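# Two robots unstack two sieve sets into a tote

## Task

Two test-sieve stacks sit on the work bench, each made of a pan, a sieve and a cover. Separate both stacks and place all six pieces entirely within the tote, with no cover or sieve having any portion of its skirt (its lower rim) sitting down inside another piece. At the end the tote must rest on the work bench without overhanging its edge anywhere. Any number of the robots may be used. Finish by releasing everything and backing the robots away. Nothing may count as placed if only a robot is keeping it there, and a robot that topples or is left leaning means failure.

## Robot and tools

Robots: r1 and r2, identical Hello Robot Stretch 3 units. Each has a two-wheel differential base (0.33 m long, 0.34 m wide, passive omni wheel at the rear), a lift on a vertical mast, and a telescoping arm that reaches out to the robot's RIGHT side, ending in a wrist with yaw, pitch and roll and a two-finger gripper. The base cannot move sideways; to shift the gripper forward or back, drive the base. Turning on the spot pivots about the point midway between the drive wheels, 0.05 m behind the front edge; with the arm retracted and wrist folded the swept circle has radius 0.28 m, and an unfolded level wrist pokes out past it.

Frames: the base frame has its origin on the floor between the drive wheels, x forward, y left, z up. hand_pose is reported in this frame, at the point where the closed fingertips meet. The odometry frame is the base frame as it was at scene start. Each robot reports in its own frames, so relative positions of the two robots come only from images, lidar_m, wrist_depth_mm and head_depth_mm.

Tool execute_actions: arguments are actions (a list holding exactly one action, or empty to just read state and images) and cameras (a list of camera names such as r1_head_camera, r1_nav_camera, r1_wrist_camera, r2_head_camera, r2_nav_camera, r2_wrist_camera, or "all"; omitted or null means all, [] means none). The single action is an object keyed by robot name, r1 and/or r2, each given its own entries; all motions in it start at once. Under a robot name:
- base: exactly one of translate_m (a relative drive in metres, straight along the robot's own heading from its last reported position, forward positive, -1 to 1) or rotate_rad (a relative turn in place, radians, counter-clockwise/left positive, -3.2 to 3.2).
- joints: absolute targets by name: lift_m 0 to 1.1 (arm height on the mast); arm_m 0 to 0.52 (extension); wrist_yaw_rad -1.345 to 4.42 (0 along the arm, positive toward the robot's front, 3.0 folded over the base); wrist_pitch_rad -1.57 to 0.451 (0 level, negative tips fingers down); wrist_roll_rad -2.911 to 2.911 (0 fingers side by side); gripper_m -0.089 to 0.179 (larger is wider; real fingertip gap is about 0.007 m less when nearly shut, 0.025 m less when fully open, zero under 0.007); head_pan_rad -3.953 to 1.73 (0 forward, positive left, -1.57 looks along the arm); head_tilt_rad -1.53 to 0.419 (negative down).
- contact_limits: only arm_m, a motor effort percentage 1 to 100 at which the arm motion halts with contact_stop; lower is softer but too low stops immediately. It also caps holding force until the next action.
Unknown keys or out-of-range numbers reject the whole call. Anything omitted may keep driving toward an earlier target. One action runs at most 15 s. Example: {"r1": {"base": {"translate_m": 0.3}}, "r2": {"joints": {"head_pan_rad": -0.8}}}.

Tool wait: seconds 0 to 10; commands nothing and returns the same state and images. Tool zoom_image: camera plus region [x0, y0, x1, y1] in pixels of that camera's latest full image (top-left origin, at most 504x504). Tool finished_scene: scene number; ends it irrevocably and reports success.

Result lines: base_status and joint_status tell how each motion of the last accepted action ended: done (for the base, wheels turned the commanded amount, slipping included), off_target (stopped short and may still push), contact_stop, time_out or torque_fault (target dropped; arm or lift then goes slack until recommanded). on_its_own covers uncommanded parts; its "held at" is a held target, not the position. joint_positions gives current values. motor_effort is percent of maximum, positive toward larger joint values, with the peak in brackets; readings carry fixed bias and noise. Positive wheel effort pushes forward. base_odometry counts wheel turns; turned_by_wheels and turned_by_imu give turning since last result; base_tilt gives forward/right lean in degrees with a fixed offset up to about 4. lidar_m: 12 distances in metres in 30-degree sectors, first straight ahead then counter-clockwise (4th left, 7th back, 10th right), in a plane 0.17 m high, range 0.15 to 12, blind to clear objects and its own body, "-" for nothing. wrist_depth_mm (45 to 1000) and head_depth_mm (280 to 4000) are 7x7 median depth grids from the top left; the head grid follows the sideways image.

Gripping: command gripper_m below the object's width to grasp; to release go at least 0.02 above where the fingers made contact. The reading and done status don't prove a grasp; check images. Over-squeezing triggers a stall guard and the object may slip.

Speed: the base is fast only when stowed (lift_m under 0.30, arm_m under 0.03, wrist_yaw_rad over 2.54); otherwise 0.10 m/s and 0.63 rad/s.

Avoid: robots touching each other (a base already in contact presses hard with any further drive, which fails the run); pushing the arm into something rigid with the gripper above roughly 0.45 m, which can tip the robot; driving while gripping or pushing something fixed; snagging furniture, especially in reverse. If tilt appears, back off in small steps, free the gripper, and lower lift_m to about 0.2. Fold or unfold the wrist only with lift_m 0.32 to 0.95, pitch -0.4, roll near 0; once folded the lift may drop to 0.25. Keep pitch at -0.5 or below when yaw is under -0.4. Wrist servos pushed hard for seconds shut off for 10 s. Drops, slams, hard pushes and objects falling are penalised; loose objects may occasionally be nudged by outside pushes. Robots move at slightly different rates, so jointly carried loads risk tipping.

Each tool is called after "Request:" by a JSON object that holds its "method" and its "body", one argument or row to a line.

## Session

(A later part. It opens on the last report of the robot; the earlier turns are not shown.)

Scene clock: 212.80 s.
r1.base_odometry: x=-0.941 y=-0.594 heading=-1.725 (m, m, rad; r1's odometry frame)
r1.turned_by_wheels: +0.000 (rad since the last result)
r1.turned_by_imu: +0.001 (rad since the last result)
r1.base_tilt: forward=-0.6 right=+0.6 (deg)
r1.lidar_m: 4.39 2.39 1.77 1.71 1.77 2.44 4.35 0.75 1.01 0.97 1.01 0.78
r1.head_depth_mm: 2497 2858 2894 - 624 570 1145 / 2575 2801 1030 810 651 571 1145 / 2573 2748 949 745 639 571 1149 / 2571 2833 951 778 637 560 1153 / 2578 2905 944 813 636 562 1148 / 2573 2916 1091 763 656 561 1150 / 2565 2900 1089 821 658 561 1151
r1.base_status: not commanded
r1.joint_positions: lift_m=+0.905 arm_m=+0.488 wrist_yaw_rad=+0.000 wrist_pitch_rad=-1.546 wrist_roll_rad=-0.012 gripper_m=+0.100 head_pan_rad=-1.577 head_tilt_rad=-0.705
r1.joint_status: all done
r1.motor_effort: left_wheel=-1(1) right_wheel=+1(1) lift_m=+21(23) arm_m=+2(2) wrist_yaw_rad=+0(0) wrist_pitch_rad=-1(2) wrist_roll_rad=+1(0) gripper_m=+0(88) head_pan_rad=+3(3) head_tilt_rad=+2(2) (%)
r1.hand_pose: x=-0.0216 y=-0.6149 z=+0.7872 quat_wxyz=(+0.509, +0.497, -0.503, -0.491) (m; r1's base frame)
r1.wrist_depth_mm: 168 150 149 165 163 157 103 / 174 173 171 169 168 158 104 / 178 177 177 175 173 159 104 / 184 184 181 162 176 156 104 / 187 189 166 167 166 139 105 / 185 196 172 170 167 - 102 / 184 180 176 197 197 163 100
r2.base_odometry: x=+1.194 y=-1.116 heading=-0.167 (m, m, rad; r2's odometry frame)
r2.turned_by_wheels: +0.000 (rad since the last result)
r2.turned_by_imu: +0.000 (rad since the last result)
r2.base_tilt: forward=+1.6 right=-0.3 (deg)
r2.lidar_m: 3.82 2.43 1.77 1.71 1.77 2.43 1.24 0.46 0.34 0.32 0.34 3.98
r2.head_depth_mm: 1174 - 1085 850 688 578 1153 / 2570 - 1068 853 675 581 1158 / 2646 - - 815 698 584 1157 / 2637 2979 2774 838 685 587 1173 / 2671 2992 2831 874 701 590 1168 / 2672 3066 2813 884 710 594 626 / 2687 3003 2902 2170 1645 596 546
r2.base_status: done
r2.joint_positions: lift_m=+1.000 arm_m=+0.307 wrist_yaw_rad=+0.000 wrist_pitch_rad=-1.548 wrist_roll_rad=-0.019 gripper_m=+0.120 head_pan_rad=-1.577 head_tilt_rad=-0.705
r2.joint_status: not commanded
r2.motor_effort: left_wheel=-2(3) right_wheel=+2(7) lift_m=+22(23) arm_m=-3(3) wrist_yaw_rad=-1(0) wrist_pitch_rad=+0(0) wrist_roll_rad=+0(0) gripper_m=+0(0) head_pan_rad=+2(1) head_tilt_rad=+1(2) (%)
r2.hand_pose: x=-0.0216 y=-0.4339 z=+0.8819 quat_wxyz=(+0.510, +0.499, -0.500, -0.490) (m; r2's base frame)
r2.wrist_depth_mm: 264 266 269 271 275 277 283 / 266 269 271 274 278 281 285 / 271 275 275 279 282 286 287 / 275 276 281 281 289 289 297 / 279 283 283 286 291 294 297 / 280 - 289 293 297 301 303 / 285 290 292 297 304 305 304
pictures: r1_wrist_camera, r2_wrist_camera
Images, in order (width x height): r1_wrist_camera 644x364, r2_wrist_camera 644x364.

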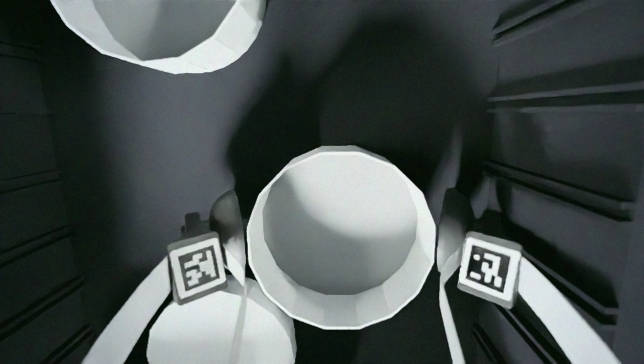

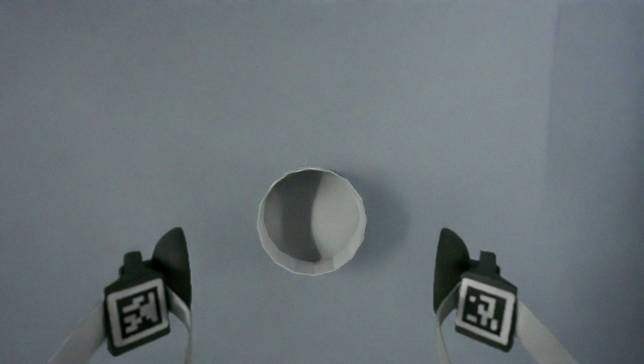

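Request:
{"method": "execute_actions", "body": {
  "actions": [
    {"r2":{"joints":{"lift_m":0.899}},"r1":{"joints":{"lift_m":1.0}}}
  ],
  "cameras": ["r1_wrist_camera"]
}}

Request:
{"method": "execute_actions", "body": {
  "actions": [
    {"r2":{"joints":{"gripper_m":0.05}},"r1":{"base":{"translate_m":0.12},"joints":{"arm_m":0.331,"gripper_m":0.12}}}
  ],
  "cameras": ["r2_wrist_camera"]
}}

Request:
{"method": "execute_actions", "body": {
  "actions": [
    {"r2":{"joints":{"lift_m":1.03}},"r1":{"base":{"translate_m":0.18}}}
  ],
  "cameras": []
}}

Request:
{"method": "execute_actions", "body": {
  "actions": [
    {"r2":{"base":{"translate_m":-0.457},"joints":{"arm_m":0.41}},"r1":{"base":{"translate_m":0.3},"joints":{"lift_m":0.97}}}
  ],
  "cameras": ["r1_wrist_camera","r2_wrist_camera"]
}}

Scene clock: 226.10 s.
r1.base_odometry: x=-0.941 y=-0.594 heading=-1.725 (m, m, rad; r1's odometry frame)
r1.turned_by_wheels: +0.000 (rad since the last result)
r1.turned_by_imu: +0.001 (rad since the last result)
r1.base_tilt: forward=-0.4 right=+0.5 (deg)
r1.lidar_m: 4.37 2.38 1.77 1.71 1.77 2.43 4.36 0.75 1.01 0.97 1.01 0.78
r1.head_depth_mm: 1145 - 1067 806 648 569 1140 / 1145 2926 1066 809 649 571 1142 / 2443 2978 1029 755 640 572 1146 / 2514 2886 930 783 638 560 1152 / 2568 2900 949 807 640 561 1149 / 2547 2878 1088 764 658 560 1146 / 2543 2900 1085 825 657 562 1152
r1.base_status: not commanded
r1.joint_positions: lift_m=+1.000 arm_m=+0.488 wrist_yaw_rad=+0.000 wrist_pitch_rad=-1.546 wrist_roll_rad=-0.012 gripper_m=+0.100 head_pan_rad=-1.577 head_tilt_rad=-0.705
r1.joint_status: all done
r1.motor_effort: left_wheel=-2(1) right_wheel=+1(1) lift_m=+31(28) arm_m=+3(2) wrist_yaw_rad=+0(1) wrist_pitch_rad=-1(1) wrist_roll_rad=+0(0) gripper_m=+0(0) head_pan_rad=+3(3) head_tilt_rad=+3(1) (%)
r1.hand_pose: x=-0.0216 y=-0.6149 z=+0.8817 quat_wxyz=(+0.509, +0.497, -0.503, -0.491) (m; r1's base frame)
r1.wrist_depth_mm: 188 232 238 250 250 172 248 / 185 261 243 261 256 178 255 / 191 258 270 265 262 189 263 / 197 259 277 257 262 189 272 / 204 257 283 266 281 281 281 / 300 232 273 295 290 - 289 / 312 273 282 281 269 212 295
r2.base_odometry: x=+1.194 y=-1.116 heading=-0.167 (m, m, rad; r2's odometry frame)
r2.turned_by_wheels: +0.000 (rad since the last result)
r2.turned_by_imu: +0.001 (rad since the last result)
r2.base_tilt: forward=+1.6 right=-0.3 (deg)
r2.lidar_m: 3.83 2.43 1.77 1.71 1.78 2.44 1.25 0.46 0.34 0.32 0.34 3.98
r2.head_depth_mm: 2603 2914 - 822 687 578 1155 / 2673 2976 - 824 694 580 1161 / 2678 2999 - - 675 584 1161 / 2677 2996 2763 871 701 587 1167 / 2694 2964 2825 874 703 590 1172 / 2693 3005 2822 884 709 594 627 / 2698 2965 2854 2181 1654 596 547
r2.base_status: not commanded
r2.joint_positions: lift_m=+0.899 arm_m=+0.307 wrist_yaw_rad=+0.000 wrist_pitch_rad=-1.548 wrist_roll_rad=-0.019 gripper_m=+0.120 head_pan_rad=-1.577 head_tilt_rad=-0.705
r2.joint_status: all done
r2.motor_effort: left_wheel=-1(1) right_wheel=+1(1) lift_m=+18(23) arm_m=-3(4) wrist_yaw_rad=-1(0) wrist_pitch_rad=+0(0) wrist_roll_rad=+0(0) gripper_m=+0(0) head_pan_rad=+2(2) head_tilt_rad=+2(1) (%)
r2.hand_pose: x=-0.0216 y=-0.4339 z=+0.7811 quat_wxyz=(+0.510, +0.499, -0.500, -0.490) (m; r2's base frame)
r2.wrist_depth_mm: 169 169 172 173 175 178 179 / 171 173 173 176 177 180 181 / 173 175 177 178 180 182 185 / 175 177 179 180 183 186 187 / 177 180 181 182 186 188 191 / 181 - 182 185 185 190 194 / 183 186 187 178 192 194 197
pictures: r1_wrist_camera
Images, in order (width x height): r1_wrist_camera 644x364.

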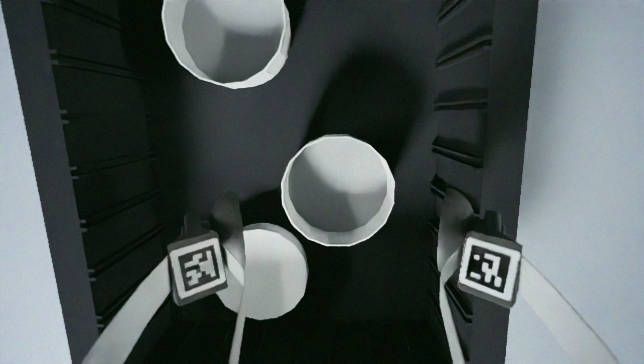

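Scene clock: 228.50 s.
r1.base_odometry: x=-0.960 y=-0.713 heading=-1.726 (m, m, rad; r1's odometry frame)
r1.turned_by_wheels: +0.000 (rad since the last result)
r1.turned_by_imu: +0.000 (rad since the last result)
r1.base_tilt: forward=-0.4 right=+0.5 (deg)
r1.lidar_m: 4.28 2.38 1.77 1.70 1.77 2.44 4.47 0.86 1.01 0.97 1.01 0.68
r1.head_depth_mm: 1145 - 1020 728 645 570 1140 / 2495 2875 952 778 642 570 1150 / 2512 - 950 808 639 572 1147 / 2538 2925 2741 756 637 574 1148 / 2553 2902 1083 816 655 560 1148 / 2569 2918 1082 818 656 563 1146 / 2556 2914 1086 820 658 562 1150
r1.base_status: done
r1.joint_positions: lift_m=+1.000 arm_m=+0.331 wrist_yaw_rad=+0.000 wrist_pitch_rad=-1.546 wrist_roll_rad=-0.012 gripper_m=+0.120 head_pan_rad=-1.577 head_tilt_rad=-0.705
r1.joint_status: all done
r1.motor_effort: left_wheel=-2(3) right_wheel=+1(5) lift_m=+31(30) arm_m=-2(2) wrist_yaw_rad=+0(0) wrist_pitch_rad=-1(1) wrist_roll_rad=+0(0) gripper_m=+0(82) head_pan_rad=+4(3) head_tilt_rad=+1(1) (%)
r1.hand_pose: x=-0.0216 y=-0.4584 z=+0.8817 quat_wxyz=(+0.509, +0.497, -0.503, -0.491) (m; r1's base frame)
r1.wrist_depth_mm: 263 262 255 254 231 247 245 / 269 267 265 255 236 255 248 / 276 274 272 267 264 262 246 / 286 284 277 191 189 186 184 / 297 295 289 286 285 - 279 / 305 301 302 296 296 294 285 / 317 314 311 305 306 302 297
r2.base_odometry: x=+1.194 y=-1.116 heading=-0.167 (m, m, rad; r2's odometry frame)
r2.turned_by_wheels: +0.000 (rad since the last result)
r2.turned_by_imu: +0.001 (rad since the last result)
r2.base_tilt: forward=+1.6 right=-0.1 (deg)
r2.lidar_m: 3.84 2.43 1.78 1.71 1.77 2.44 1.25 0.46 0.34 0.32 0.34 3.99
r2.head_depth_mm: 2672 2973 - 822 685 580 1157 / 2682 2982 - 820 693 582 1156 / 2673 3059 - - 675 585 1159 / 2701 2983 2757 872 699 588 1173 / 2657 2965 2798 870 707 592 1181 / 2715 3010 2815 882 713 593 625 / 2702 2983 2867 2160 1666 598 546
r2.base_status: not commanded
r2.joint_positions: lift_m=+0.899 arm_m=+0.307 wrist_yaw_rad=+0.000 wrist_pitch_rad=-1.548 wrist_roll_rad=-0.019 gripper_m=+0.051 head_pan_rad=-1.577 head_tilt_rad=-0.705
r2.joint_status: all done
r2.motor_effort: left_wheel=-1(2) right_wheel=+1(2) lift_m=+19(19) arm_m=-4(4) wrist_yaw_rad=+0(0) wrist_pitch_rad=+0(0) wrist_roll_rad=+0(0) gripper_m=-18(98) head_pan_rad=+2(2) head_tilt_rad=+1(1) (%)
r2.hand_pose: x=-0.0216 y=-0.4339 z=+0.7811 quat_wxyz=(+0.510, +0.499, -0.500, -0.490) (m; r2's base frame)
r2.wrist_depth_mm: 168 170 172 173 174 176 179 / 170 171 174 176 177 180 182 / 173 174 177 178 180 183 184 / 176 176 179 180 183 184 187 / 178 178 180 182 186 189 190 / 181 182 182 184 173 191 194 / 182 185 187 176 191 193 195
pictures: r2_wrist_camera
Images, in order (width x height): r2_wrist_camera 644x364.

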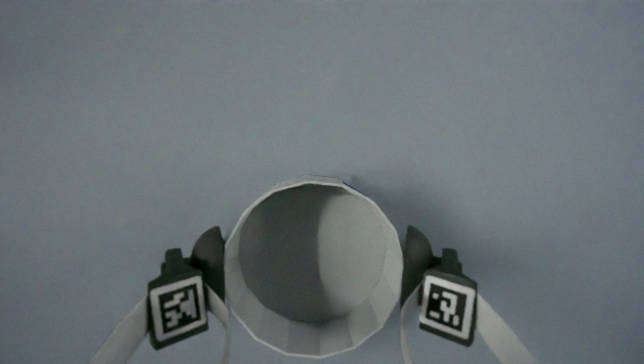

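Scene clock: 231.27 s.
r1.base_odometry: x=-0.988 y=-0.891 heading=-1.726 (m, m, rad; r1's odometry frame)
r1.turned_by_wheels: +0.000 (rad since the last result)
r1.turned_by_imu: +0.001 (rad since the last result)
r1.base_tilt: forward=-0.6 right=+0.5 (deg)
r1.lidar_m: 4.08 2.41 1.77 1.70 1.77 2.43 4.64 1.02 1.01 0.98 1.02 0.53
r1.head_depth_mm: 2516 - 936 786 643 568 1138 / 2528 2941 955 777 650 571 1143 / 2496 - 1074 811 654 571 1140 / 2497 2865 2755 813 654 572 1147 / 2577 2937 1082 819 655 559 1147 / 2567 2900 1083 820 656 560 1147 / 2568 2863 1085 820 656 563 1153
r1.base_status: done
r1.joint_positions: lift_m=+1.000 arm_m=+0.331 wrist_yaw_rad=+0.000 wrist_pitch_rad=-1.546 wrist_roll_rad=-0.012 gripper_m=+0.120 head_pan_rad=-1.577 head_tilt_rad=-0.705
r1.joint_status: not commanded
r1.motor_effort: left_wheel=-1(4) right_wheel=+0(3) lift_m=+31(30) arm_m=-2(2) wrist_yaw_rad=+0(0) wrist_pitch_rad=-1(1) wrist_roll_rad=+0(0) gripper_m=+0(0) head_pan_rad=+3(3) head_tilt_rad=+2(3) (%)
r1.hand_pose: x=-0.0216 y=-0.4584 z=+0.8817 quat_wxyz=(+0.509, +0.497, -0.503, -0.491) (m; r1's base frame)
r1.wrist_depth_mm: 261 261 257 254 255 249 170 / 268 267 266 262 261 256 204 / 277 276 273 268 268 266 182 / 285 282 282 278 277 275 183 / 294 293 289 286 285 - 281 / 305 306 300 299 295 292 289 / 318 312 313 305 305 301 300
r2.base_odometry: x=+1.194 y=-1.116 heading=-0.167 (m, m, rad; r2's odometry frame)
r2.turned_by_wheels: +0.000 (rad since the last result)
r2.turned_by_imu: +0.001 (rad since the last result)
r2.base_tilt: forward=+1.7 right=-0.1 (deg)
r2.lidar_m: 3.83 2.43 1.78 1.71 1.78 2.44 1.25 0.46 0.34 0.32 0.34 3.98
r2.head_depth_mm: - 3028 1105 852 685 579 1153 / - - 1912 855 689 581 1158 / - - - 831 643 585 1163 / 2646 2982 2750 868 666 587 1170 / 2681 2970 2776 874 704 590 1184 / 2659 2974 2847 879 709 595 627 / 2661 2983 2850 2162 1656 597 545
r2.base_status: not commanded
r2.joint_positions: lift_m=+1.030 arm_m=+0.307 wrist_yaw_rad=+0.000 wrist_pitch_rad=-1.548 wrist_roll_rad=-0.019 gripper_m=+0.051 head_pan_rad=-1.577 head_tilt_rad=-0.705
r2.joint_status: all done
r2.motor_effort: left_wheel=-2(2) right_wheel=+1(1) lift_m=+23(25) arm_m=-3(3) wrist_yaw_rad=+0(0) wrist_pitch_rad=+0(0) wrist_roll_rad=+0(0) gripper_m=-17(18) head_pan_rad=+2(1) head_tilt_rad=+2(2) (%)
r2.hand_pose: x=-0.0216 y=-0.4339 z=+0.9118 quat_wxyz=(+0.510, +0.499, -0.500, -0.490) (m; r2's base frame)
r2.wrist_depth_mm: 292 293 296 300 305 310 311 / 298 299 300 306 310 313 315 / 300 301 306 310 312 321 320 / 304 308 309 180 317 323 325 / 310 309 180 181 320 326 332 / 312 316 181 183 171 333 337 / 318 319 324 176 333 337 342
pictures: none
No camera images: the call's "cameras" was empty. Leave "cameras" out to get every camera's image.

Scene clock: 236.80 s.
r1.base_odometry: x=-1.034 y=-1.187 heading=-1.726 (m, m, rad; r1's odometry frame)
r1.turned_by_wheels: +0.000 (rad since the last result)
r1.turned_by_imu: +0.001 (rad since the last result)
r1.base_tilt: forward=-0.5 right=+0.4 (deg)
r1.lidar_m: 3.79 2.41 1.74 1.71 1.77 2.43 1.31 1.32 1.01 0.97 0.35 3.93
r1.head_depth_mm: 2584 - - 809 651 570 1141 / 2603 - 1023 808 652 571 1146 / 2510 - 1025 812 651 572 1150 / 2578 2848 1936 788 652 572 1143 / 2555 2886 1083 817 656 575 1041 / 2577 2881 2678 1862 657 562 1123 / 2569 2872 2663 2013 1617 1310 1157
r1.base_status: done
r1.joint_positions: lift_m=+0.970 arm_m=+0.331 wrist_yaw_rad=+0.000 wrist_pitch_rad=-1.546 wrist_roll_rad=-0.012 gripper_m=+0.120 head_pan_rad=-1.577 head_tilt_rad=-0.705
r1.joint_status: all done
r1.motor_effort: left_wheel=-2(4) right_wheel=+0(6) lift_m=+22(28) arm_m=-1(2) wrist_yaw_rad=+0(0) wrist_pitch_rad=-1(1) wrist_roll_rad=+0(0) gripper_m=+1(0) head_pan_rad=+3(3) head_tilt_rad=+2(2) (%)
r1.hand_pose: x=-0.0216 y=-0.4584 z=+0.8522 quat_wxyz=(+0.509, +0.497, -0.503, -0.491) (m; r1's base frame)
r1.wrist_depth_mm: 940 230 230 227 226 224 222 / 961 238 236 234 232 231 228 / - 247 243 240 240 236 235 / - 253 250 247 244 243 240 / - 261 258 252 254 - 249 / - 268 268 266 264 263 253 / - 280 277 273 271 270 266
r2.base_odometry: x=+0.743 y=-1.040 heading=-0.168 (m, m, rad; r2's odometry frame)
r2.turned_by_wheels: +0.000 (rad since the last result)
r2.turned_by_imu: +0.003 (rad since the last result)
r2.base_tilt: forward=+1.7 right=-0.3 (deg)
r2.lidar_m: 4.30 2.43 1.77 1.71 1.78 2.43 4.41 0.46 0.34 0.32 0.34 0.46
r2.head_depth_mm: - 3045 1104 758 646 579 1156 / - 3086 1104 807 643 582 1159 / - - 949 664 642 585 1168 / 2695 2987 955 783 654 589 1160 / 2705 2950 2817 843 688 590 1174 / 2667 2991 2855 881 710 594 1181 / 2749 3008 2854 888 714 599 546
r2.base_status: done
r2.joint_positions: lift_m=+1.030 arm_m=+0.410 wrist_yaw_rad=+0.000 wrist_pitch_rad=-1.548 wrist_roll_rad=-0.019 gripper_m=+0.051 head_pan_rad=-1.577 head_tilt_rad=-0.705
r2.joint_status: all done
r2.motor_effort: left_wheel=-1(6) right_wheel=+2(4) lift_m=+23(23) arm_m=+4(4) wrist_yaw_rad=+0(0) wrist_pitch_rad=-1(0) wrist_roll_rad=+0(0) gripper_m=-18(18) head_pan_rad=+2(2) head_tilt_rad=+2(2) (%)
r2.hand_pose: x=-0.0216 y=-0.5364 z=+0.9118 quat_wxyz=(+0.511, +0.499, -0.500, -0.490) (m; r2's base frame)
r2.wrist_depth_mm: 290 293 295 291 305 288 228 / 295 294 296 303 305 287 317 / 299 301 304 303 291 286 318 / 305 304 280 180 315 290 324 / 306 309 181 181 318 287 329 / 312 316 181 184 172 269 335 / 318 319 229 177 237 240 340
pictures: r1_wrist_camera, r2_wrist_camera
Images, in order (width x height): r1_wrist_camera 644x364, r2_wrist_camera 644x364.

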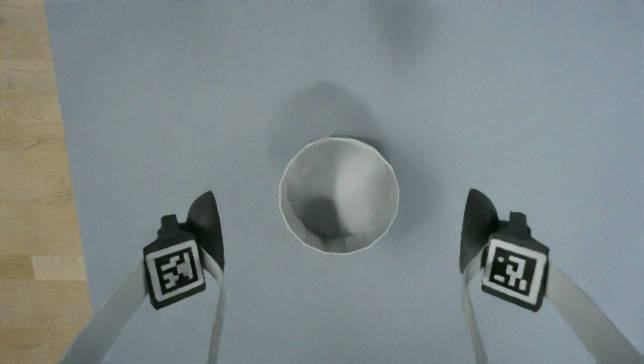

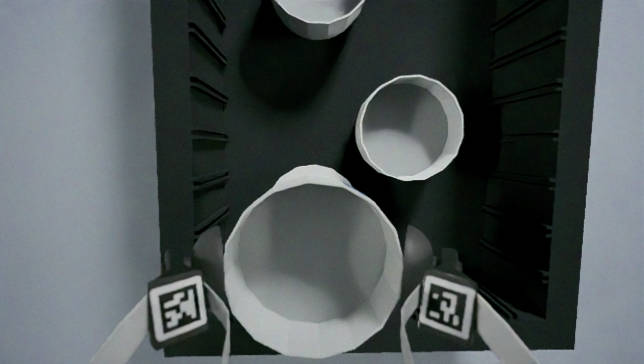

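Request:
{"method": "execute_actions", "body": {
  "actions": [
    {"r2":{"joints":{"lift_m":0.926}},"r1":{"joints":{"lift_m":0.899}}}
  ],
  "cameras": ["r1_wrist_camera","r2_wrist_camera"]
}}

Request:
{"method": "execute_actions", "body": {
  "actions": [
    {"r2":{"joints":{"gripper_m":0.1}},"r1":{"joints":{"gripper_m":0.05}}}
  ],
  "cameras": ["r1_wrist_camera","r2_wrist_camera"]
}}

Request:
{"method": "execute_actions", "body": {
  "actions": [
    {"r2":{"joints":{"lift_m":1.01}},"r1":{"joints":{"lift_m":1.03}}}
  ],
  "cameras": ["r2_wrist_camera"]
}}

Request:
{"method": "execute_actions", "body": {
  "actions": [
    {"r2":{"base":{"translate_m":0.4},"joints":{"arm_m":0.0}},"r1":{"base":{"translate_m":-0.536},"joints":{"arm_m":0.412}}}
  ],
  "cameras": ["r1_wrist_camera","r1_head_camera"]
}}

Scene clock: 245.53 s.
r1.base_odometry: x=-1.034 y=-1.187 heading=-1.726 (m, m, rad; r1's odometry frame)
r1.turned_by_wheels: +0.000 (rad since the last result)
r1.turned_by_imu: +0.001 (rad since the last result)
r1.base_tilt: forward=-0.5 right=+0.6 (deg)
r1.lidar_m: 3.80 2.41 1.73 1.71 1.78 2.43 1.31 1.31 1.01 0.97 0.35 3.95
r1.head_depth_mm: 2569 2815 1541 - 649 568 1139 / 2566 2881 - 781 650 570 1144 / 2582 2884 - 812 635 572 1142 / 2547 2905 1077 782 651 573 1152 / 2572 2928 1087 816 655 574 1049 / 2525 2877 2625 1876 656 559 1127 / 2571 2872 2653 2012 1610 1316 1153
r1.base_status: not commanded
r1.joint_positions: lift_m=+0.899 arm_m=+0.331 wrist_yaw_rad=+0.000 wrist_pitch_rad=-1.546 wrist_roll_rad=-0.012 gripper_m=+0.120 head_pan_rad=-1.577 head_tilt_rad=-0.705
r1.joint_status: all done
r1.motor_effort: left_wheel=-2(2) right_wheel=+1(0) lift_m=+22(22) arm_m=-2(2) wrist_yaw_rad=-1(0) wrist_pitch_rad=-1(1) wrist_roll_rad=+0(0) gripper_m=+1(0) head_pan_rad=+3(3) head_tilt_rad=+3(2) (%)
r1.hand_pose: x=-0.0216 y=-0.4584 z=+0.7812 quat_wxyz=(+0.509, +0.497, -0.503, -0.491) (m; r1's base frame)
r1.wrist_depth_mm: 166 165 163 162 160 159 158 / 171 170 168 167 166 163 162 / 177 175 173 171 170 169 167 / 182 180 178 174 175 174 172 / 188 186 181 181 179 - 177 / 194 193 191 180 184 187 183 / 200 199 198 195 193 192 189
r2.base_odometry: x=+0.743 y=-1.040 heading=-0.168 (m, m, rad; r2's odometry frame)
r2.turned_by_wheels: +0.000 (rad since the last result)
r2.turned_by_imu: +0.001 (rad since the last result)
r2.base_tilt: forward=+1.6 right=-0.2 (deg)
r2.lidar_m: 4.30 2.43 1.78 1.71 1.77 2.44 4.40 0.46 0.34 0.32 0.34 0.46
r2.head_depth_mm: 2698 2888 - 733 646 578 1151 / 2693 2899 929 808 643 581 1157 / 2668 2830 - 826 644 584 1156 / 2693 2901 2788 818 646 588 1164 / 2700 2951 2809 845 688 592 1177 / 2662 3006 2847 878 710 595 1180 / 2655 2997 2880 888 714 599 547
r2.base_status: not commanded
r2.joint_positions: lift_m=+0.926 arm_m=+0.410 wrist_yaw_rad=+0.000 wrist_pitch_rad=-1.548 wrist_roll_rad=-0.019 gripper_m=+0.051 head_pan_rad=-1.577 head_tilt_rad=-0.705
r2.joint_status: all done
r2.motor_effort: left_wheel=-2(1) right_wheel=+1(1) lift_m=+18(21) arm_m=+3(3) wrist_yaw_rad=+0(0) wrist_pitch_rad=+0(0) wrist_roll_rad=+0(0) gripper_m=-18(17) head_pan_rad=+2(1) head_tilt_rad=+1(2) (%)
r2.hand_pose: x=-0.0216 y=-0.5364 z=+0.8081 quat_wxyz=(+0.511, +0.499, -0.500, -0.490) (m; r2's base frame)
r2.wrist_depth_mm: 110 148 194 197 199 201 197 / 112 148 197 199 185 185 192 / 113 149 200 203 187 188 188 / 115 149 202 181 207 191 196 / 116 148 181 183 210 214 197 / 118 130 183 184 173 219 195 / 120 144 201 177 203 214 196
pictures: r1_wrist_camera, r2_wrist_camera
Images, in order (width x height): r1_wrist_camera 644x364, r2_wrist_camera 644x364.

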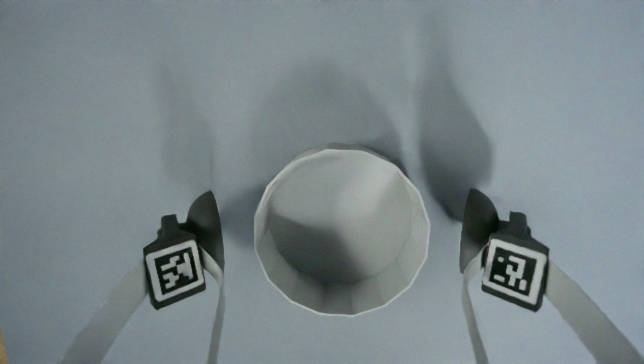

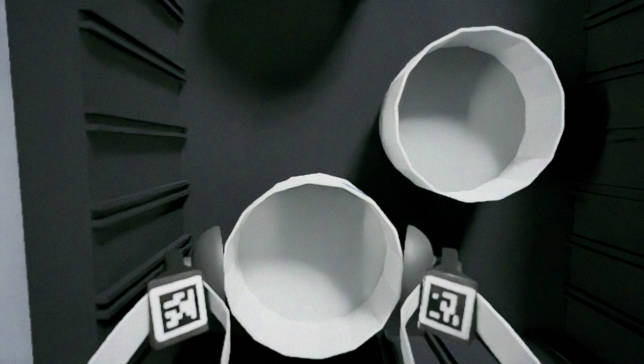

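Scene clock: 246.73 s.
r1.base_odometry: x=-1.034 y=-1.187 heading=-1.726 (m, m, rad; r1's odometry frame)
r1.turned_by_wheels: +0.000 (rad since the last result)
r1.turned_by_imu: +0.000 (rad since the last result)
r1.base_tilt: forward=-0.5 right=+0.5 (deg)
r1.lidar_m: 3.80 2.41 1.74 1.70 1.78 2.42 1.31 1.31 1.01 0.98 0.35 3.94
r1.head_depth_mm: 2588 2875 1548 - 649 569 1148 / 2554 2861 - 784 649 571 1150 / 2577 2841 - 814 635 572 1142 / 2577 2902 1079 786 638 573 1149 / 2544 2880 1081 817 654 575 1044 / 2575 2892 2647 1869 655 561 1129 / 2555 2921 2652 2010 1608 1306 1151
r1.base_status: not commanded
r1.joint_positions: lift_m=+0.899 arm_m=+0.331 wrist_yaw_rad=+0.000 wrist_pitch_rad=-1.546 wrist_roll_rad=-0.012 gripper_m=+0.051 head_pan_rad=-1.577 head_tilt_rad=-0.705
r1.joint_status: all done
r1.motor_effort: left_wheel=-2(2) right_wheel=+1(1) lift_m=+22(23) arm_m=-2(2) wrist_yaw_rad=+0(0) wrist_pitch_rad=-1(1) wrist_roll_rad=+0(0) gripper_m=-19(100) head_pan_rad=+3(3) head_tilt_rad=+3(2) (%)
r1.hand_pose: x=-0.0216 y=-0.4584 z=+0.7812 quat_wxyz=(+0.509, +0.497, -0.503, -0.491) (m; r1's base frame)
r1.wrist_depth_mm: 165 165 163 162 161 160 158 / 172 170 168 166 165 164 162 / 176 175 173 172 170 168 167 / 182 180 178 174 174 174 171 / 188 185 177 180 177 179 177 / 194 192 192 180 183 185 183 / 200 199 197 196 193 192 187
r2.base_odometry: x=+0.743 y=-1.040 heading=-0.168 (m, m, rad; r2's odometry frame)
r2.turned_by_wheels: +0.000 (rad since the last result)
r2.turned_by_imu: +0.000 (rad since the last result)
r2.base_tilt: forward=+1.7 right=-0.1 (deg)
r2.lidar_m: 4.29 2.43 1.78 1.71 1.78 2.44 4.41 0.46 0.34 0.32 0.34 0.46
r2.head_depth_mm: 2749 2928 - 732 644 577 1161 / 2705 2912 930 807 644 581 1150 / 2685 2838 - 818 644 581 1161 / 2683 2948 2826 817 647 589 1169 / 2672 2948 2822 845 684 590 1175 / 2690 2956 2828 883 709 594 1175 / 2718 2986 2862 887 715 598 547
r2.base_status: not commanded
r2.joint_positions: lift_m=+0.926 arm_m=+0.410 wrist_yaw_rad=+0.000 wrist_pitch_rad=-1.548 wrist_roll_rad=-0.019 gripper_m=+0.100 head_pan_rad=-1.577 head_tilt_rad=-0.705
r2.joint_status: all done
r2.motor_effort: left_wheel=-3(2) right_wheel=+5(6) lift_m=+18(18) arm_m=+3(3) wrist_yaw_rad=+0(0) wrist_pitch_rad=+0(0) wrist_roll_rad=+0(0) gripper_m=+2(86) head_pan_rad=+2(2) head_tilt_rad=+2(2) (%)
r2.hand_pose: x=-0.0216 y=-0.5365 z=+0.8081 quat_wxyz=(+0.511, +0.499, -0.500, -0.490) (m; r2's base frame)
r2.wrist_depth_mm: 110 152 194 196 198 201 197 / 111 152 197 200 186 185 195 / 113 152 199 204 187 188 186 / 115 152 203 183 205 191 195 / 116 153 183 184 209 213 194 / 118 133 183 186 187 217 194 / 120 146 203 179 206 211 196
pictures: r1_wrist_camera, r2_wrist_camera
Images, in order (width x height): r1_wrist_camera 644x364, r2_wrist_camera 644x364.

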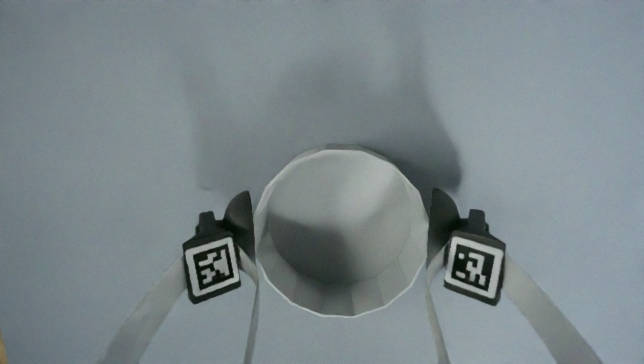

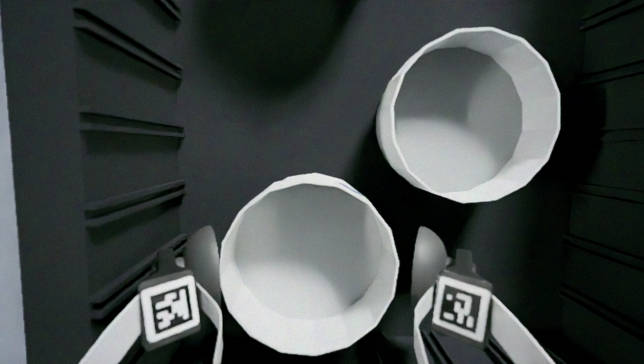

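Scene clock: 248.77 s.
r1.base_odometry: x=-1.034 y=-1.187 heading=-1.726 (m, m, rad; r1's odometry frame)
r1.turned_by_wheels: +0.000 (rad since the last result)
r1.turned_by_imu: +0.000 (rad since the last result)
r1.base_tilt: forward=-0.5 right=+0.5 (deg)
r1.lidar_m: 3.79 2.41 1.74 1.71 1.77 2.43 1.32 1.32 1.01 0.98 0.35 3.93
r1.head_depth_mm: - 2990 1070 807 650 569 1143 / - 2951 1075 809 651 571 1144 / - - 1050 810 651 570 1146 / 2532 2906 1031 666 655 571 1146 / 2552 2908 1083 817 655 573 1049 / 2581 2946 2666 1877 657 561 1127 / 2561 2914 2658 2009 1607 1313 1154
r1.base_status: not commanded
r1.joint_positions: lift_m=+1.030 arm_m=+0.331 wrist_yaw_rad=+0.000 wrist_pitch_rad=-1.546 wrist_roll_rad=-0.012 gripper_m=+0.051 head_pan_rad=-1.577 head_tilt_rad=-0.705
r1.joint_status: all done
r1.motor_effort: left_wheel=-2(2) right_wheel=+1(1) lift_m=+32(35) arm_m=-2(2) wrist_yaw_rad=+0(0) wrist_pitch_rad=-1(1) wrist_roll_rad=+0(0) gripper_m=-18(19) head_pan_rad=+3(3) head_tilt_rad=+3(2) (%)
r1.hand_pose: x=-0.0216 y=-0.4584 z=+0.9117 quat_wxyz=(+0.509, +0.497, -0.503, -0.491) (m; r1's base frame)
r1.wrist_depth_mm: - 288 284 284 281 280 273 / - 297 292 291 287 285 284 / - 308 300 299 297 293 295 / - 313 311 174 301 305 298 / - 331 177 180 177 310 308 / - - 337 180 184 321 319 / - - - - - - -
r2.base_odometry: x=+0.743 y=-1.040 heading=-0.168 (m, m, rad; r2's odometry frame)
r2.turned_by_wheels: +0.000 (rad since the last result)
r2.turned_by_imu: +0.001 (rad since the last result)
r2.base_tilt: forward=+1.6 right=-0.1 (deg)
r2.lidar_m: 4.30 2.42 1.78 1.71 1.77 2.43 4.40 0.46 0.34 0.32 0.34 0.46
r2.head_depth_mm: 2609 3081 1100 760 646 579 1155 / 2739 3101 1112 807 644 580 1163 / - - 956 841 642 584 1163 / 2621 3025 2806 824 650 586 1163 / 2716 3001 2827 846 684 588 1173 / 2700 2961 2888 883 711 597 1179 / 2667 2992 2886 887 713 597 546
r2.base_status: not commanded
r2.joint_positions: lift_m=+1.010 arm_m=+0.410 wrist_yaw_rad=+0.000 wrist_pitch_rad=-1.548 wrist_roll_rad=-0.019 gripper_m=+0.100 head_pan_rad=-1.577 head_tilt_rad=-0.705
r2.joint_status: all done
r2.motor_effort: left_wheel=-2(3) right_wheel=+2(6) lift_m=+23(25) arm_m=+3(3) wrist_yaw_rad=+0(0) wrist_pitch_rad=+0(0) wrist_roll_rad=+0(0) gripper_m=+0(2) head_pan_rad=+2(2) head_tilt_rad=+1(2) (%)
r2.hand_pose: x=-0.0216 y=-0.5365 z=+0.8918 quat_wxyz=(+0.511, +0.499, -0.500, -0.490) (m; r2's base frame)
r2.wrist_depth_mm: 272 196 276 276 281 281 206 / 278 195 279 281 284 282 211 / 281 281 285 284 272 267 216 / 283 283 286 267 294 288 215 / 288 290 272 269 299 279 225 / 293 294 284 274 295 268 226 / 296 211 213 215 215 217 226
pictures: r2_wrist_camera
Images, in order (width x height): r2_wrist_camera 644x364.

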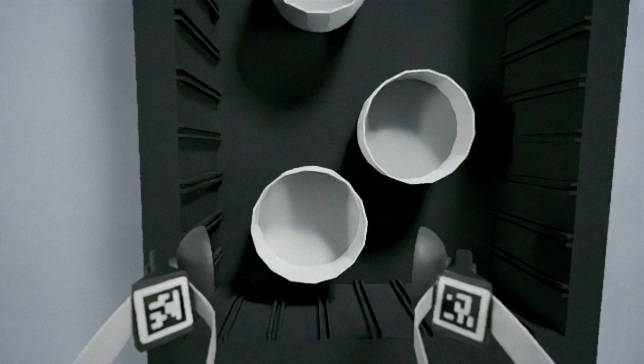

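Scene clock: 255.07 s.
r1.base_odometry: x=-0.951 y=-0.658 heading=-1.726 (m, m, rad; r1's odometry frame)
r1.turned_by_wheels: +0.000 (rad since the last result)
r1.turned_by_imu: +0.002 (rad since the last result)
r1.base_tilt: forward=-0.4 right=+0.5 (deg)
r1.lidar_m: 4.32 2.39 1.77 1.71 1.77 2.44 4.42 0.81 1.01 0.97 1.01 0.72
r1.head_depth_mm: - 2964 1071 807 651 570 1147 / - 2944 1069 725 642 570 1146 / - 2939 929 740 637 571 1145 / 2522 2842 939 653 637 560 1138 / 2559 2935 1079 757 649 560 1146 / 2579 2918 1086 816 656 561 1151 / 2544 2903 1088 821 658 562 1149
r1.base_status: done
r1.joint_positions: lift_m=+1.030 arm_m=+0.412 wrist_yaw_rad=+0.000 wrist_pitch_rad=-1.546 wrist_roll_rad=-0.012 gripper_m=+0.051 head_pan_rad=-1.577 head_tilt_rad=-0.705
r1.joint_status: all done
r1.motor_effort: left_wheel=-1(7) right_wheel=+1(3) lift_m=+32(31) arm_m=+2(0) wrist_yaw_rad=+0(0) wrist_pitch_rad=-1(1) wrist_roll_rad=+0(1) gripper_m=-19(19) head_pan_rad=+3(3) head_tilt_rad=+3(1) (%)
r1.hand_pose: x=-0.0216 y=-0.5389 z=+0.9117 quat_wxyz=(+0.509, +0.497, -0.503, -0.491) (m; r1's base frame)
r1.wrist_depth_mm: 288 286 279 281 275 271 201 / 299 297 281 291 268 264 206 / 307 304 280 293 277 284 219 / 317 311 246 176 301 284 220 / 329 324 176 180 178 261 305 / 338 336 239 180 183 233 318 / 350 343 345 342 336 333 325
r2.base_odometry: x=+1.137 y=-1.107 heading=-0.168 (m, m, rad; r2's odometry frame)
r2.turned_by_wheels: +0.000 (rad since the last result)
r2.turned_by_imu: +0.001 (rad since the last result)
r2.base_tilt: forward=+1.6 right=-0.2 (deg)
r2.lidar_m: 3.89 2.43 1.78 1.71 1.78 2.43 4.81 0.46 0.34 0.32 0.34 4.03
r2.head_depth_mm: 2611 2905 1109 - - - - / 2693 2966 2738 - - - - / 2702 2973 2743 - - - - / 2685 2978 2782 866 701 582 1172 / 2692 2970 2830 875 705 591 1177 / 2666 2967 2825 881 709 595 1177 / 2712 3003 2862 2015 713 599 547
r2.base_status: done
r2.joint_positions: lift_m=+1.010 arm_m=+0.000 wrist_yaw_rad=+0.000 wrist_pitch_rad=-1.548 wrist_roll_rad=-0.019 gripper_m=+0.100 head_pan_rad=-1.577 head_tilt_rad=-0.705
r2.joint_status: all done
r2.motor_effort: left_wheel=-2(3) right_wheel=+1(6) lift_m=+22(22) arm_m=-3(4) wrist_yaw_rad=-1(1) wrist_pitch_rad=-1(0) wrist_roll_rad=+0(0) gripper_m=+0(1) head_pan_rad=+2(2) head_tilt_rad=+1(2) (%)
r2.hand_pose: x=-0.0216 y=-0.1271 z=+0.8918 quat_wxyz=(+0.511, +0.499, -0.500, -0.490) (m; r2's base frame)
r2.wrist_depth_mm: - 420 293 288 283 289 292 / - - 991 - - - - / - - - - - - - / - - - - - - - / - - - - - - - / - - - - - - - / - - - - - - -
pictures: r1_head_camera (sideways: a quarter turn clockwise sets it upright), r1_wrist_camera
Images, in order (width x height): r1_head_camera 896x504, r1_wrist_camera 644x364.

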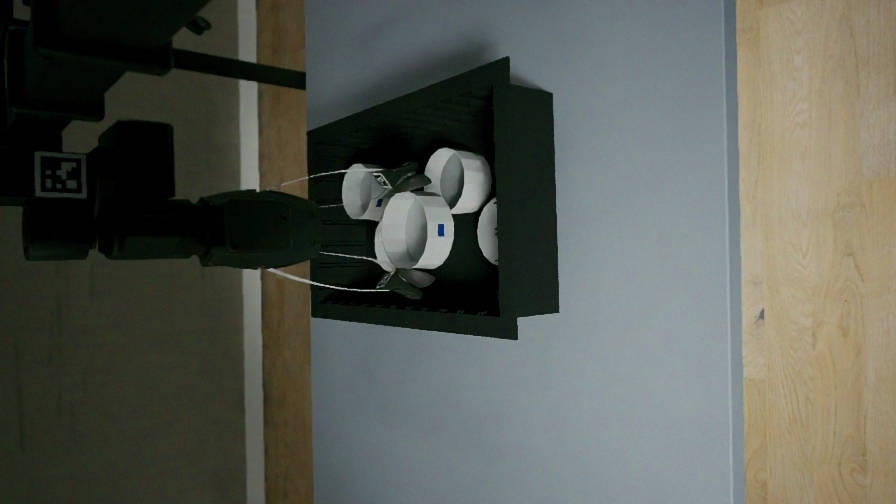

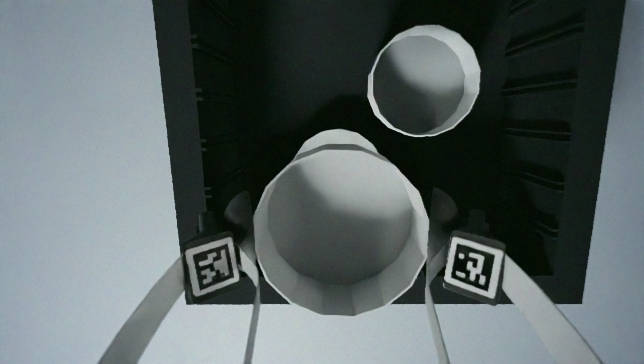

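Request:
{"method": "execute_actions", "body": {
  "actions": [
    {"r1":{"joints":{"lift_m":0.927}}}
  ],
  "cameras": ["r1_wrist_camera"]
}}

Request:
{"method": "execute_actions", "body": {
  "actions": [
    {"r1":{"joints":{"gripper_m":0.1}}}
  ],
  "cameras": []
}}

Request:
{"method": "execute_actions", "body": {
  "actions": [
    {"r1":{"joints":{"lift_m":1.01}}}
  ],
  "cameras": ["r1_wrist_camera","r1_head_camera"]
}}

Request:
{"method": "execute_actions", "body": {
  "actions": [
    {"r1":{"base":{"translate_m":0.25},"joints":{"arm_m":0.02,"lift_m":1.09,"head_pan_rad":-1.9}}}
  ],
  "cameras": ["r1_head_camera","r1_nav_camera"]
}}

Scene clock: 269.03 s.
r1.base_odometry: x=-0.951 y=-0.658 heading=-1.726 (m, m, rad; r1's odometry frame)
r1.turned_by_wheels: +0.000 (rad since the last result)
r1.turned_by_imu: +0.001 (rad since the last result)
r1.base_tilt: forward=-0.6 right=+0.7 (deg)
r1.lidar_m: 4.33 2.39 1.77 1.71 1.77 2.43 4.40 0.81 1.01 0.98 1.01 0.73
r1.head_depth_mm: 2507 2817 - - 633 572 1142 / 2590 2839 913 725 642 571 1141 / 2579 - 916 781 641 573 1144 / 2556 2882 944 807 636 560 1142 / 2581 2958 1077 760 653 560 1152 / 2568 2899 1091 820 657 561 1154 / 2566 2880 1091 824 658 561 1151
r1.base_status: not commanded
r1.joint_positions: lift_m=+0.927 arm_m=+0.412 wrist_yaw_rad=+0.000 wrist_pitch_rad=-1.546 wrist_roll_rad=-0.012 gripper_m=+0.051 head_pan_rad=-1.577 head_tilt_rad=-0.705
r1.joint_status: all done
r1.motor_effort: left_wheel=-1(1) right_wheel=+1(1) lift_m=+23(27) arm_m=+2(2) wrist_yaw_rad=+0(0) wrist_pitch_rad=-1(1) wrist_roll_rad=+0(0) gripper_m=-19(19) head_pan_rad=+3(3) head_tilt_rad=+3(3) (%)
r1.hand_pose: x=-0.0216 y=-0.5389 z=+0.8091 quat_wxyz=(+0.509, +0.497, -0.503, -0.491) (m; r1's base frame)
r1.wrist_depth_mm: 112 149 189 186 168 166 169 / 112 149 192 190 172 171 169 / 116 148 198 194 192 174 186 / 119 148 204 174 188 198 187 / 123 147 177 180 178 205 188 / 128 137 203 179 183 204 185 / 231 156 169 169 167 164 165
r2.base_odometry: x=+1.137 y=-1.107 heading=-0.168 (m, m, rad; r2's odometry frame)
r2.turned_by_wheels: +0.000 (rad since the last result)
r2.turned_by_imu: +0.001 (rad since the last result)
r2.base_tilt: forward=+1.6 right=-0.2 (deg)
r2.lidar_m: 3.89 2.42 1.78 1.71 1.78 2.43 4.81 0.46 0.34 0.32 0.34 4.05
r2.head_depth_mm: 1325 2852 1111 - - - - / 2743 2980 2716 - - - - / 2695 3037 2751 - - - - / 2707 2985 2786 867 698 580 1164 / 2671 2994 2820 873 705 591 1174 / 2700 2947 2833 882 706 595 1176 / 2691 2984 2855 2015 714 598 549
r2.base_status: not commanded
r2.joint_positions: lift_m=+1.010 arm_m=+0.000 wrist_yaw_rad=+0.000 wrist_pitch_rad=-1.548 wrist_roll_rad=-0.019 gripper_m=+0.100 head_pan_rad=-1.577 head_tilt_rad=-0.705
r2.joint_status: not commanded
r2.motor_effort: left_wheel=-2(3) right_wheel=+2(1) lift_m=+23(23) arm_m=-3(3) wrist_yaw_rad=+0(1) wrist_pitch_rad=+0(0) wrist_roll_rad=+0(0) gripper_m=+0(0) head_pan_rad=+1(2) head_tilt_rad=+1(2) (%)
r2.hand_pose: x=-0.0216 y=-0.1271 z=+0.8918 quat_wxyz=(+0.511, +0.499, -0.500, -0.490) (m; r2's base frame)
r2.wrist_depth_mm: - 418 291 288 284 289 293 / - - 982 - - - - / - - - - - - - / - - - - - - - / - - - - - - - / - - - - - - - / - - - - - - -
pictures: r1_wrist_camera
Images, in order (width x height): r1_wrist_camera 644x364.

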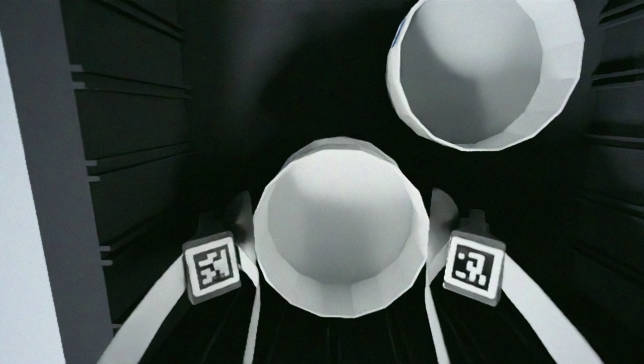

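Scene clock: 270.03 s.
r1.base_odometry: x=-0.951 y=-0.658 heading=-1.726 (m, m, rad; r1's odometry frame)
r1.turned_by_wheels: +0.000 (rad since the last result)
r1.turned_by_imu: +0.000 (rad since the last result)
r1.base_tilt: forward=-0.5 right=+0.7 (deg)
r1.lidar_m: 4.33 2.38 1.77 1.71 1.77 2.43 4.41 0.81 1.01 0.97 1.01 0.72
r1.head_depth_mm: 2486 2830 - - 631 571 1146 / 2578 2775 914 725 640 570 1140 / 2552 - 912 780 636 571 1145 / 2576 2799 946 795 637 559 1149 / 2584 2910 1078 760 651 560 1145 / 2554 2921 1082 817 658 562 1150 / 2578 2873 1089 823 658 561 1153
r1.base_status: not commanded
r1.joint_positions: lift_m=+0.927 arm_m=+0.412 wrist_yaw_rad=+0.000 wrist_pitch_rad=-1.546 wrist_roll_rad=-0.012 gripper_m=+0.100 head_pan_rad=-1.577 head_tilt_rad=-0.705
r1.joint_status: all done
r1.motor_effort: left_wheel=-1(1) right_wheel=+1(1) lift_m=+22(22) arm_m=+2(3) wrist_yaw_rad=-1(0) wrist_pitch_rad=-1(1) wrist_roll_rad=+0(0) gripper_m=+0(90) head_pan_rad=+3(3) head_tilt_rad=+3(2) (%)
r1.hand_pose: x=-0.0216 y=-0.5389 z=+0.8091 quat_wxyz=(+0.509, +0.497, -0.503, -0.491) (m; r1's base frame)
r1.wrist_depth_mm: 112 149 188 185 168 166 170 / 112 149 192 191 173 170 170 / 116 148 199 193 192 174 186 / 119 147 204 180 197 199 187 / 123 141 180 184 181 204 187 / 128 134 207 181 194 - 184 / 229 157 169 169 168 165 164
r2.base_odometry: x=+1.137 y=-1.107 heading=-0.168 (m, m, rad; r2's odometry frame)
r2.turned_by_wheels: +0.000 (rad since the last result)
r2.turned_by_imu: +0.000 (rad since the last result)
r2.base_tilt: forward=+1.6 right=-0.1 (deg)
r2.lidar_m: 3.90 2.43 1.78 1.71 1.78 2.44 4.80 0.46 0.34 0.32 0.34 4.03
r2.head_depth_mm: 1319 2942 1108 - - - - / 2671 2978 2721 - - - - / 2663 2974 2739 - - - - / 2741 2999 2782 869 701 582 1169 / 2717 2991 2834 873 705 591 1176 / 2686 2934 2859 884 708 593 1177 / 2683 2992 2897 2059 715 599 548
r2.base_status: not commanded
r2.joint_positions: lift_m=+1.010 arm_m=+0.000 wrist_yaw_rad=+0.000 wrist_pitch_rad=-1.548 wrist_roll_rad=-0.019 gripper_m=+0.100 head_pan_rad=-1.577 head_tilt_rad=-0.705
r2.joint_status: not commanded
r2.motor_effort: left_wheel=-2(2) right_wheel=+1(1) lift_m=+22(23) arm_m=-3(3) wrist_yaw_rad=-1(0) wrist_pitch_rad=+0(0) wrist_roll_rad=+0(0) gripper_m=+0(0) head_pan_rad=+2(2) head_tilt_rad=+1(1) (%)
r2.hand_pose: x=-0.0216 y=-0.1271 z=+0.8918 quat_wxyz=(+0.511, +0.499, -0.500, -0.490) (m; r2's base frame)
r2.wrist_depth_mm: 986 418 294 288 285 289 291 / - - - - - - - / - - - - - - - / - - - - - - - / - - - - - - - / - - - - - - - / - - - - - - -
pictures: none
No camera images: the call's "cameras" was empty. Leave "cameras" out to get every camera's image.

Scene clock: 271.63 s.
r1.base_odometry: x=-0.951 y=-0.658 heading=-1.726 (m, m, rad; r1's odometry frame)
r1.turned_by_wheels: +0.000 (rad since the last result)
r1.turned_by_imu: +0.000 (rad since the last result)
r1.base_tilt: forward=-0.5 right=+0.6 (deg)
r1.lidar_m: 4.34 2.38 1.77 1.71 1.78 2.43 4.40 0.80 1.01 0.98 1.01 0.72
r1.head_depth_mm: 2496 - 1067 809 652 570 1138 / 2514 3005 1068 725 642 571 1146 / 2457 3067 930 754 639 572 1145 / 2561 2910 944 806 637 560 1148 / 2600 2906 1089 757 653 560 1149 / 2591 2942 1087 817 657 562 1145 / 2540 2911 1091 817 659 563 1154
r1.base_status: not commanded
r1.joint_positions: lift_m=+1.010 arm_m=+0.412 wrist_yaw_rad=+0.000 wrist_pitch_rad=-1.546 wrist_roll_rad=-0.012 gripper_m=+0.100 head_pan_rad=-1.577 head_tilt_rad=-0.705
r1.joint_status: all done
r1.motor_effort: left_wheel=-1(1) right_wheel=+1(1) lift_m=+30(32) arm_m=+3(2) wrist_yaw_rad=+0(0) wrist_pitch_rad=-1(1) wrist_roll_rad=+0(0) gripper_m=+0(1) head_pan_rad=+3(3) head_tilt_rad=+3(2) (%)
r1.hand_pose: x=-0.0216 y=-0.5389 z=+0.8917 quat_wxyz=(+0.509, +0.497, -0.503, -0.491) (m; r1's base frame)
r1.wrist_depth_mm: 270 188 262 260 259 256 186 / 275 274 268 272 250 248 186 / 287 283 276 276 260 266 197 / 295 291 277 262 281 280 197 / 303 303 294 266 287 249 208 / 318 311 219 220 218 - 211 / 327 322 323 318 313 310 310
r2.base_odometry: x=+1.137 y=-1.107 heading=-0.168 (m, m, rad; r2's odometry frame)
r2.turned_by_wheels: +0.000 (rad since the last result)
r2.turned_by_imu: +0.000 (rad since the last result)
r2.base_tilt: forward=+1.6 right=-0.2 (deg)
r2.lidar_m: 3.90 2.43 1.78 1.71 1.77 2.43 4.80 0.46 0.34 0.32 0.34 4.04
r2.head_depth_mm: 2624 2947 1113 - - - - / 2703 2994 2726 - - - - / 2702 2945 2782 - - - - / 2686 2954 2794 867 701 582 1165 / 2685 3005 2826 875 707 590 1175 / 2678 3029 2841 880 710 594 1179 / 2708 2969 2897 2036 715 596 546
r2.base_status: not commanded
r2.joint_positions: lift_m=+1.010 arm_m=+0.000 wrist_yaw_rad=+0.000 wrist_pitch_rad=-1.548 wrist_roll_rad=-0.019 gripper_m=+0.100 head_pan_rad=-1.577 head_tilt_rad=-0.705
r2.joint_status: not commanded
r2.motor_effort: left_wheel=-2(2) right_wheel=+1(1) lift_m=+23(23) arm_m=-4(4) wrist_yaw_rad=+0(0) wrist_pitch_rad=+0(0) wrist_roll_rad=+0(0) gripper_m=+0(0) head_pan_rad=+2(2) head_tilt_rad=+1(1) (%)
r2.hand_pose: x=-0.0216 y=-0.1271 z=+0.8918 quat_wxyz=(+0.511, +0.499, -0.500, -0.490) (m; r2's base frame)
r2.wrist_depth_mm: 999 421 292 287 287 289 294 / - - 975 - - - - / - - - - - - - / - - - - - - - / - - - - - - - / - - - - - - - / - - - - - - -
pictures: r1_head_camera (sideways: a quarter turn clockwise sets it upright), r1_wrist_camera
Images, in order (width x height): r1_head_camera 896x504, r1_wrist_camera 644x364.

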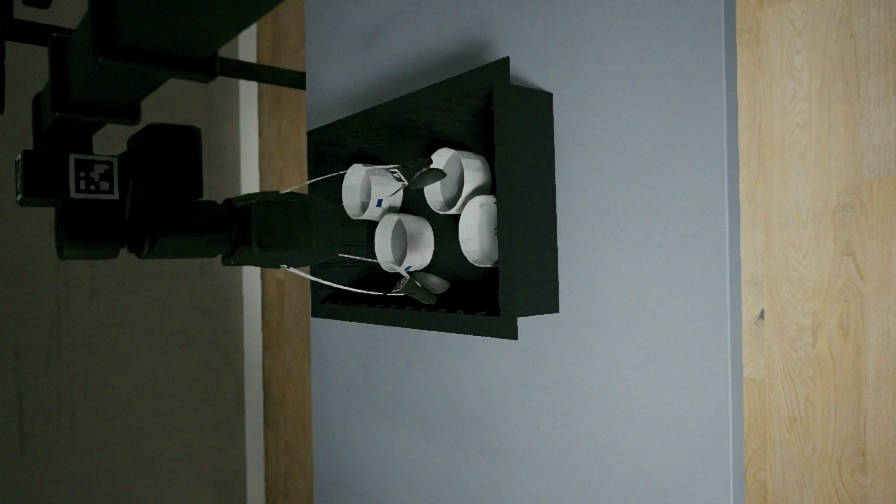

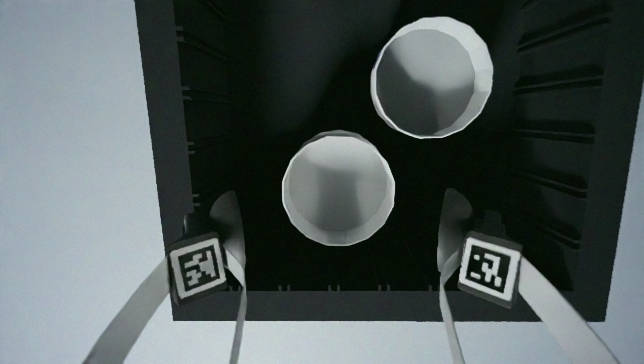

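Scene clock: 275.70 s.
r1.base_odometry: x=-0.990 y=-0.905 heading=-1.726 (m, m, rad; r1's odometry frame)
r1.turned_by_wheels: +0.000 (rad since the last result)
r1.turned_by_imu: +0.001 (rad since the last result)
r1.base_tilt: forward=-0.3 right=+0.7 (deg)
r1.lidar_m: 4.08 2.41 1.77 1.71 1.77 2.43 4.67 1.04 1.01 0.97 1.02 0.51
r1.head_depth_mm: - 3342 - 742 650 1332 1145 / - - - 711 651 1282 1145 / - - - 677 653 586 1123 / - - - 677 - - 1145 / - - - - - - 1124 / - - - - - - 1152 / - - - 795 658 549 1104
r1.base_status: done
r1.joint_positions: lift_m=+1.090 arm_m=+0.020 wrist_yaw_rad=+0.000 wrist_pitch_rad=-1.546 wrist_roll_rad=-0.012 gripper_m=+0.100 head_pan_rad=-1.893 head_tilt_rad=-0.705
r1.joint_status: all done
r1.motor_effort: left_wheel=-2(4) right_wheel=+1(6) lift_m=+30(32) arm_m=-2(3) wrist_yaw_rad=+0(0) wrist_pitch_rad=-1(1) wrist_roll_rad=+0(0) gripper_m=+0(0) head_pan_rad=-3(25) head_tilt_rad=+2(2) (%)
r1.hand_pose: x=-0.0216 y=-0.1474 z=+0.9717 quat_wxyz=(+0.509, +0.497, -0.503, -0.491) (m; r1's base frame)
r1.wrist_depth_mm: 350 343 348 347 352 352 - / - - - - - - - / - - - - - - - / - - - - - - - / - - - - - - - / - - - - - - - / - - - - - - -
r2.base_odometry: x=+1.137 y=-1.107 heading=-0.168 (m, m, rad; r2's odometry frame)
r2.turned_by_wheels: +0.000 (rad since the last result)
r2.turned_by_imu: +0.001 (rad since the last result)
r2.base_tilt: forward=+1.7 right=-0.1 (deg)
r2.lidar_m: 3.86 2.43 1.77 1.71 1.78 2.43 4.79 0.46 0.34 0.32 0.34 4.04
r2.head_depth_mm: 2682 3019 1107 - - - - / 2713 2995 2743 - - - - / 2733 2993 2764 - - - - / 2704 2950 2809 872 701 583 1170 / 2690 2993 2807 876 704 592 1173 / 2675 2959 2823 882 709 593 1173 / 2676 2939 2864 2029 717 596 548
r2.base_status: not commanded
r2.joint_positions: lift_m=+1.010 arm_m=+0.000 wrist_yaw_rad=+0.000 wrist_pitch_rad=-1.548 wrist_roll_rad=-0.019 gripper_m=+0.100 head_pan_rad=-1.577 head_tilt_rad=-0.705
r2.joint_status: not commanded
r2.motor_effort: left_wheel=-1(2) right_wheel=+1(1) lift_m=+24(23) arm_m=-3(3) wrist_yaw_rad=+0(0) wrist_pitch_rad=-1(0) wrist_roll_rad=+0(0) gripper_m=+0(0) head_pan_rad=+2(1) head_tilt_rad=+2(2) (%)
r2.hand_pose: x=-0.0216 y=-0.1271 z=+0.8918 quat_wxyz=(+0.511, +0.499, -0.500, -0.490) (m; r2's base frame)
r2.wrist_depth_mm: - 423 297 287 285 288 293 / - - 979 - - - - / - - - - - - - / - - - - - - - / - - - - - - - / - - - - - - - / - - - - - - -
pictures: r1_head_camera (sideways: a quarter turn clockwise sets it upright), r1_nav_camera (sideways: a quarter turn counterclockwise sets it upright)
Images, in order (width x height): r1_head_camera 896x504, r1_nav_camera 672x504.

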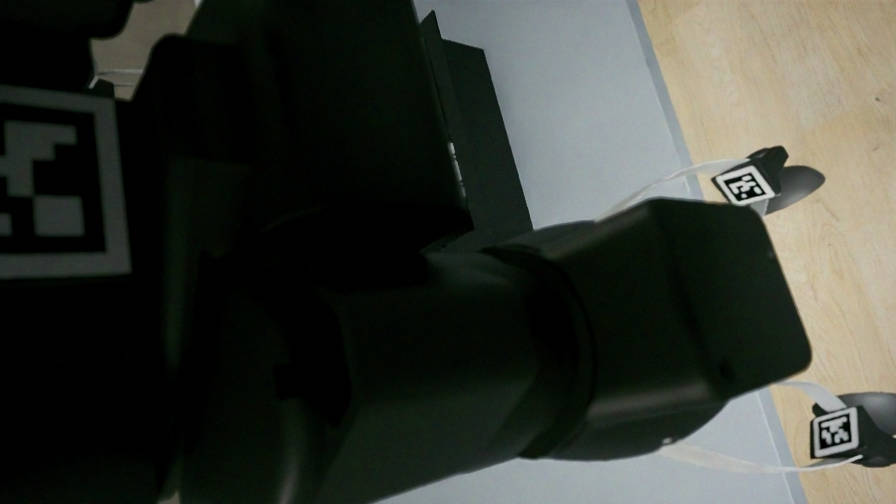

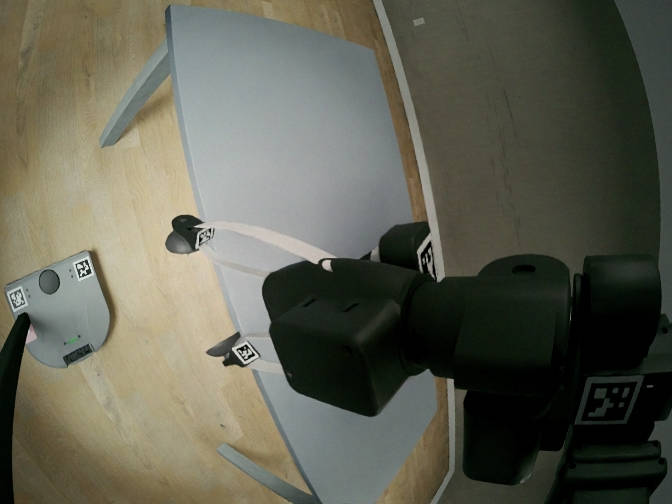

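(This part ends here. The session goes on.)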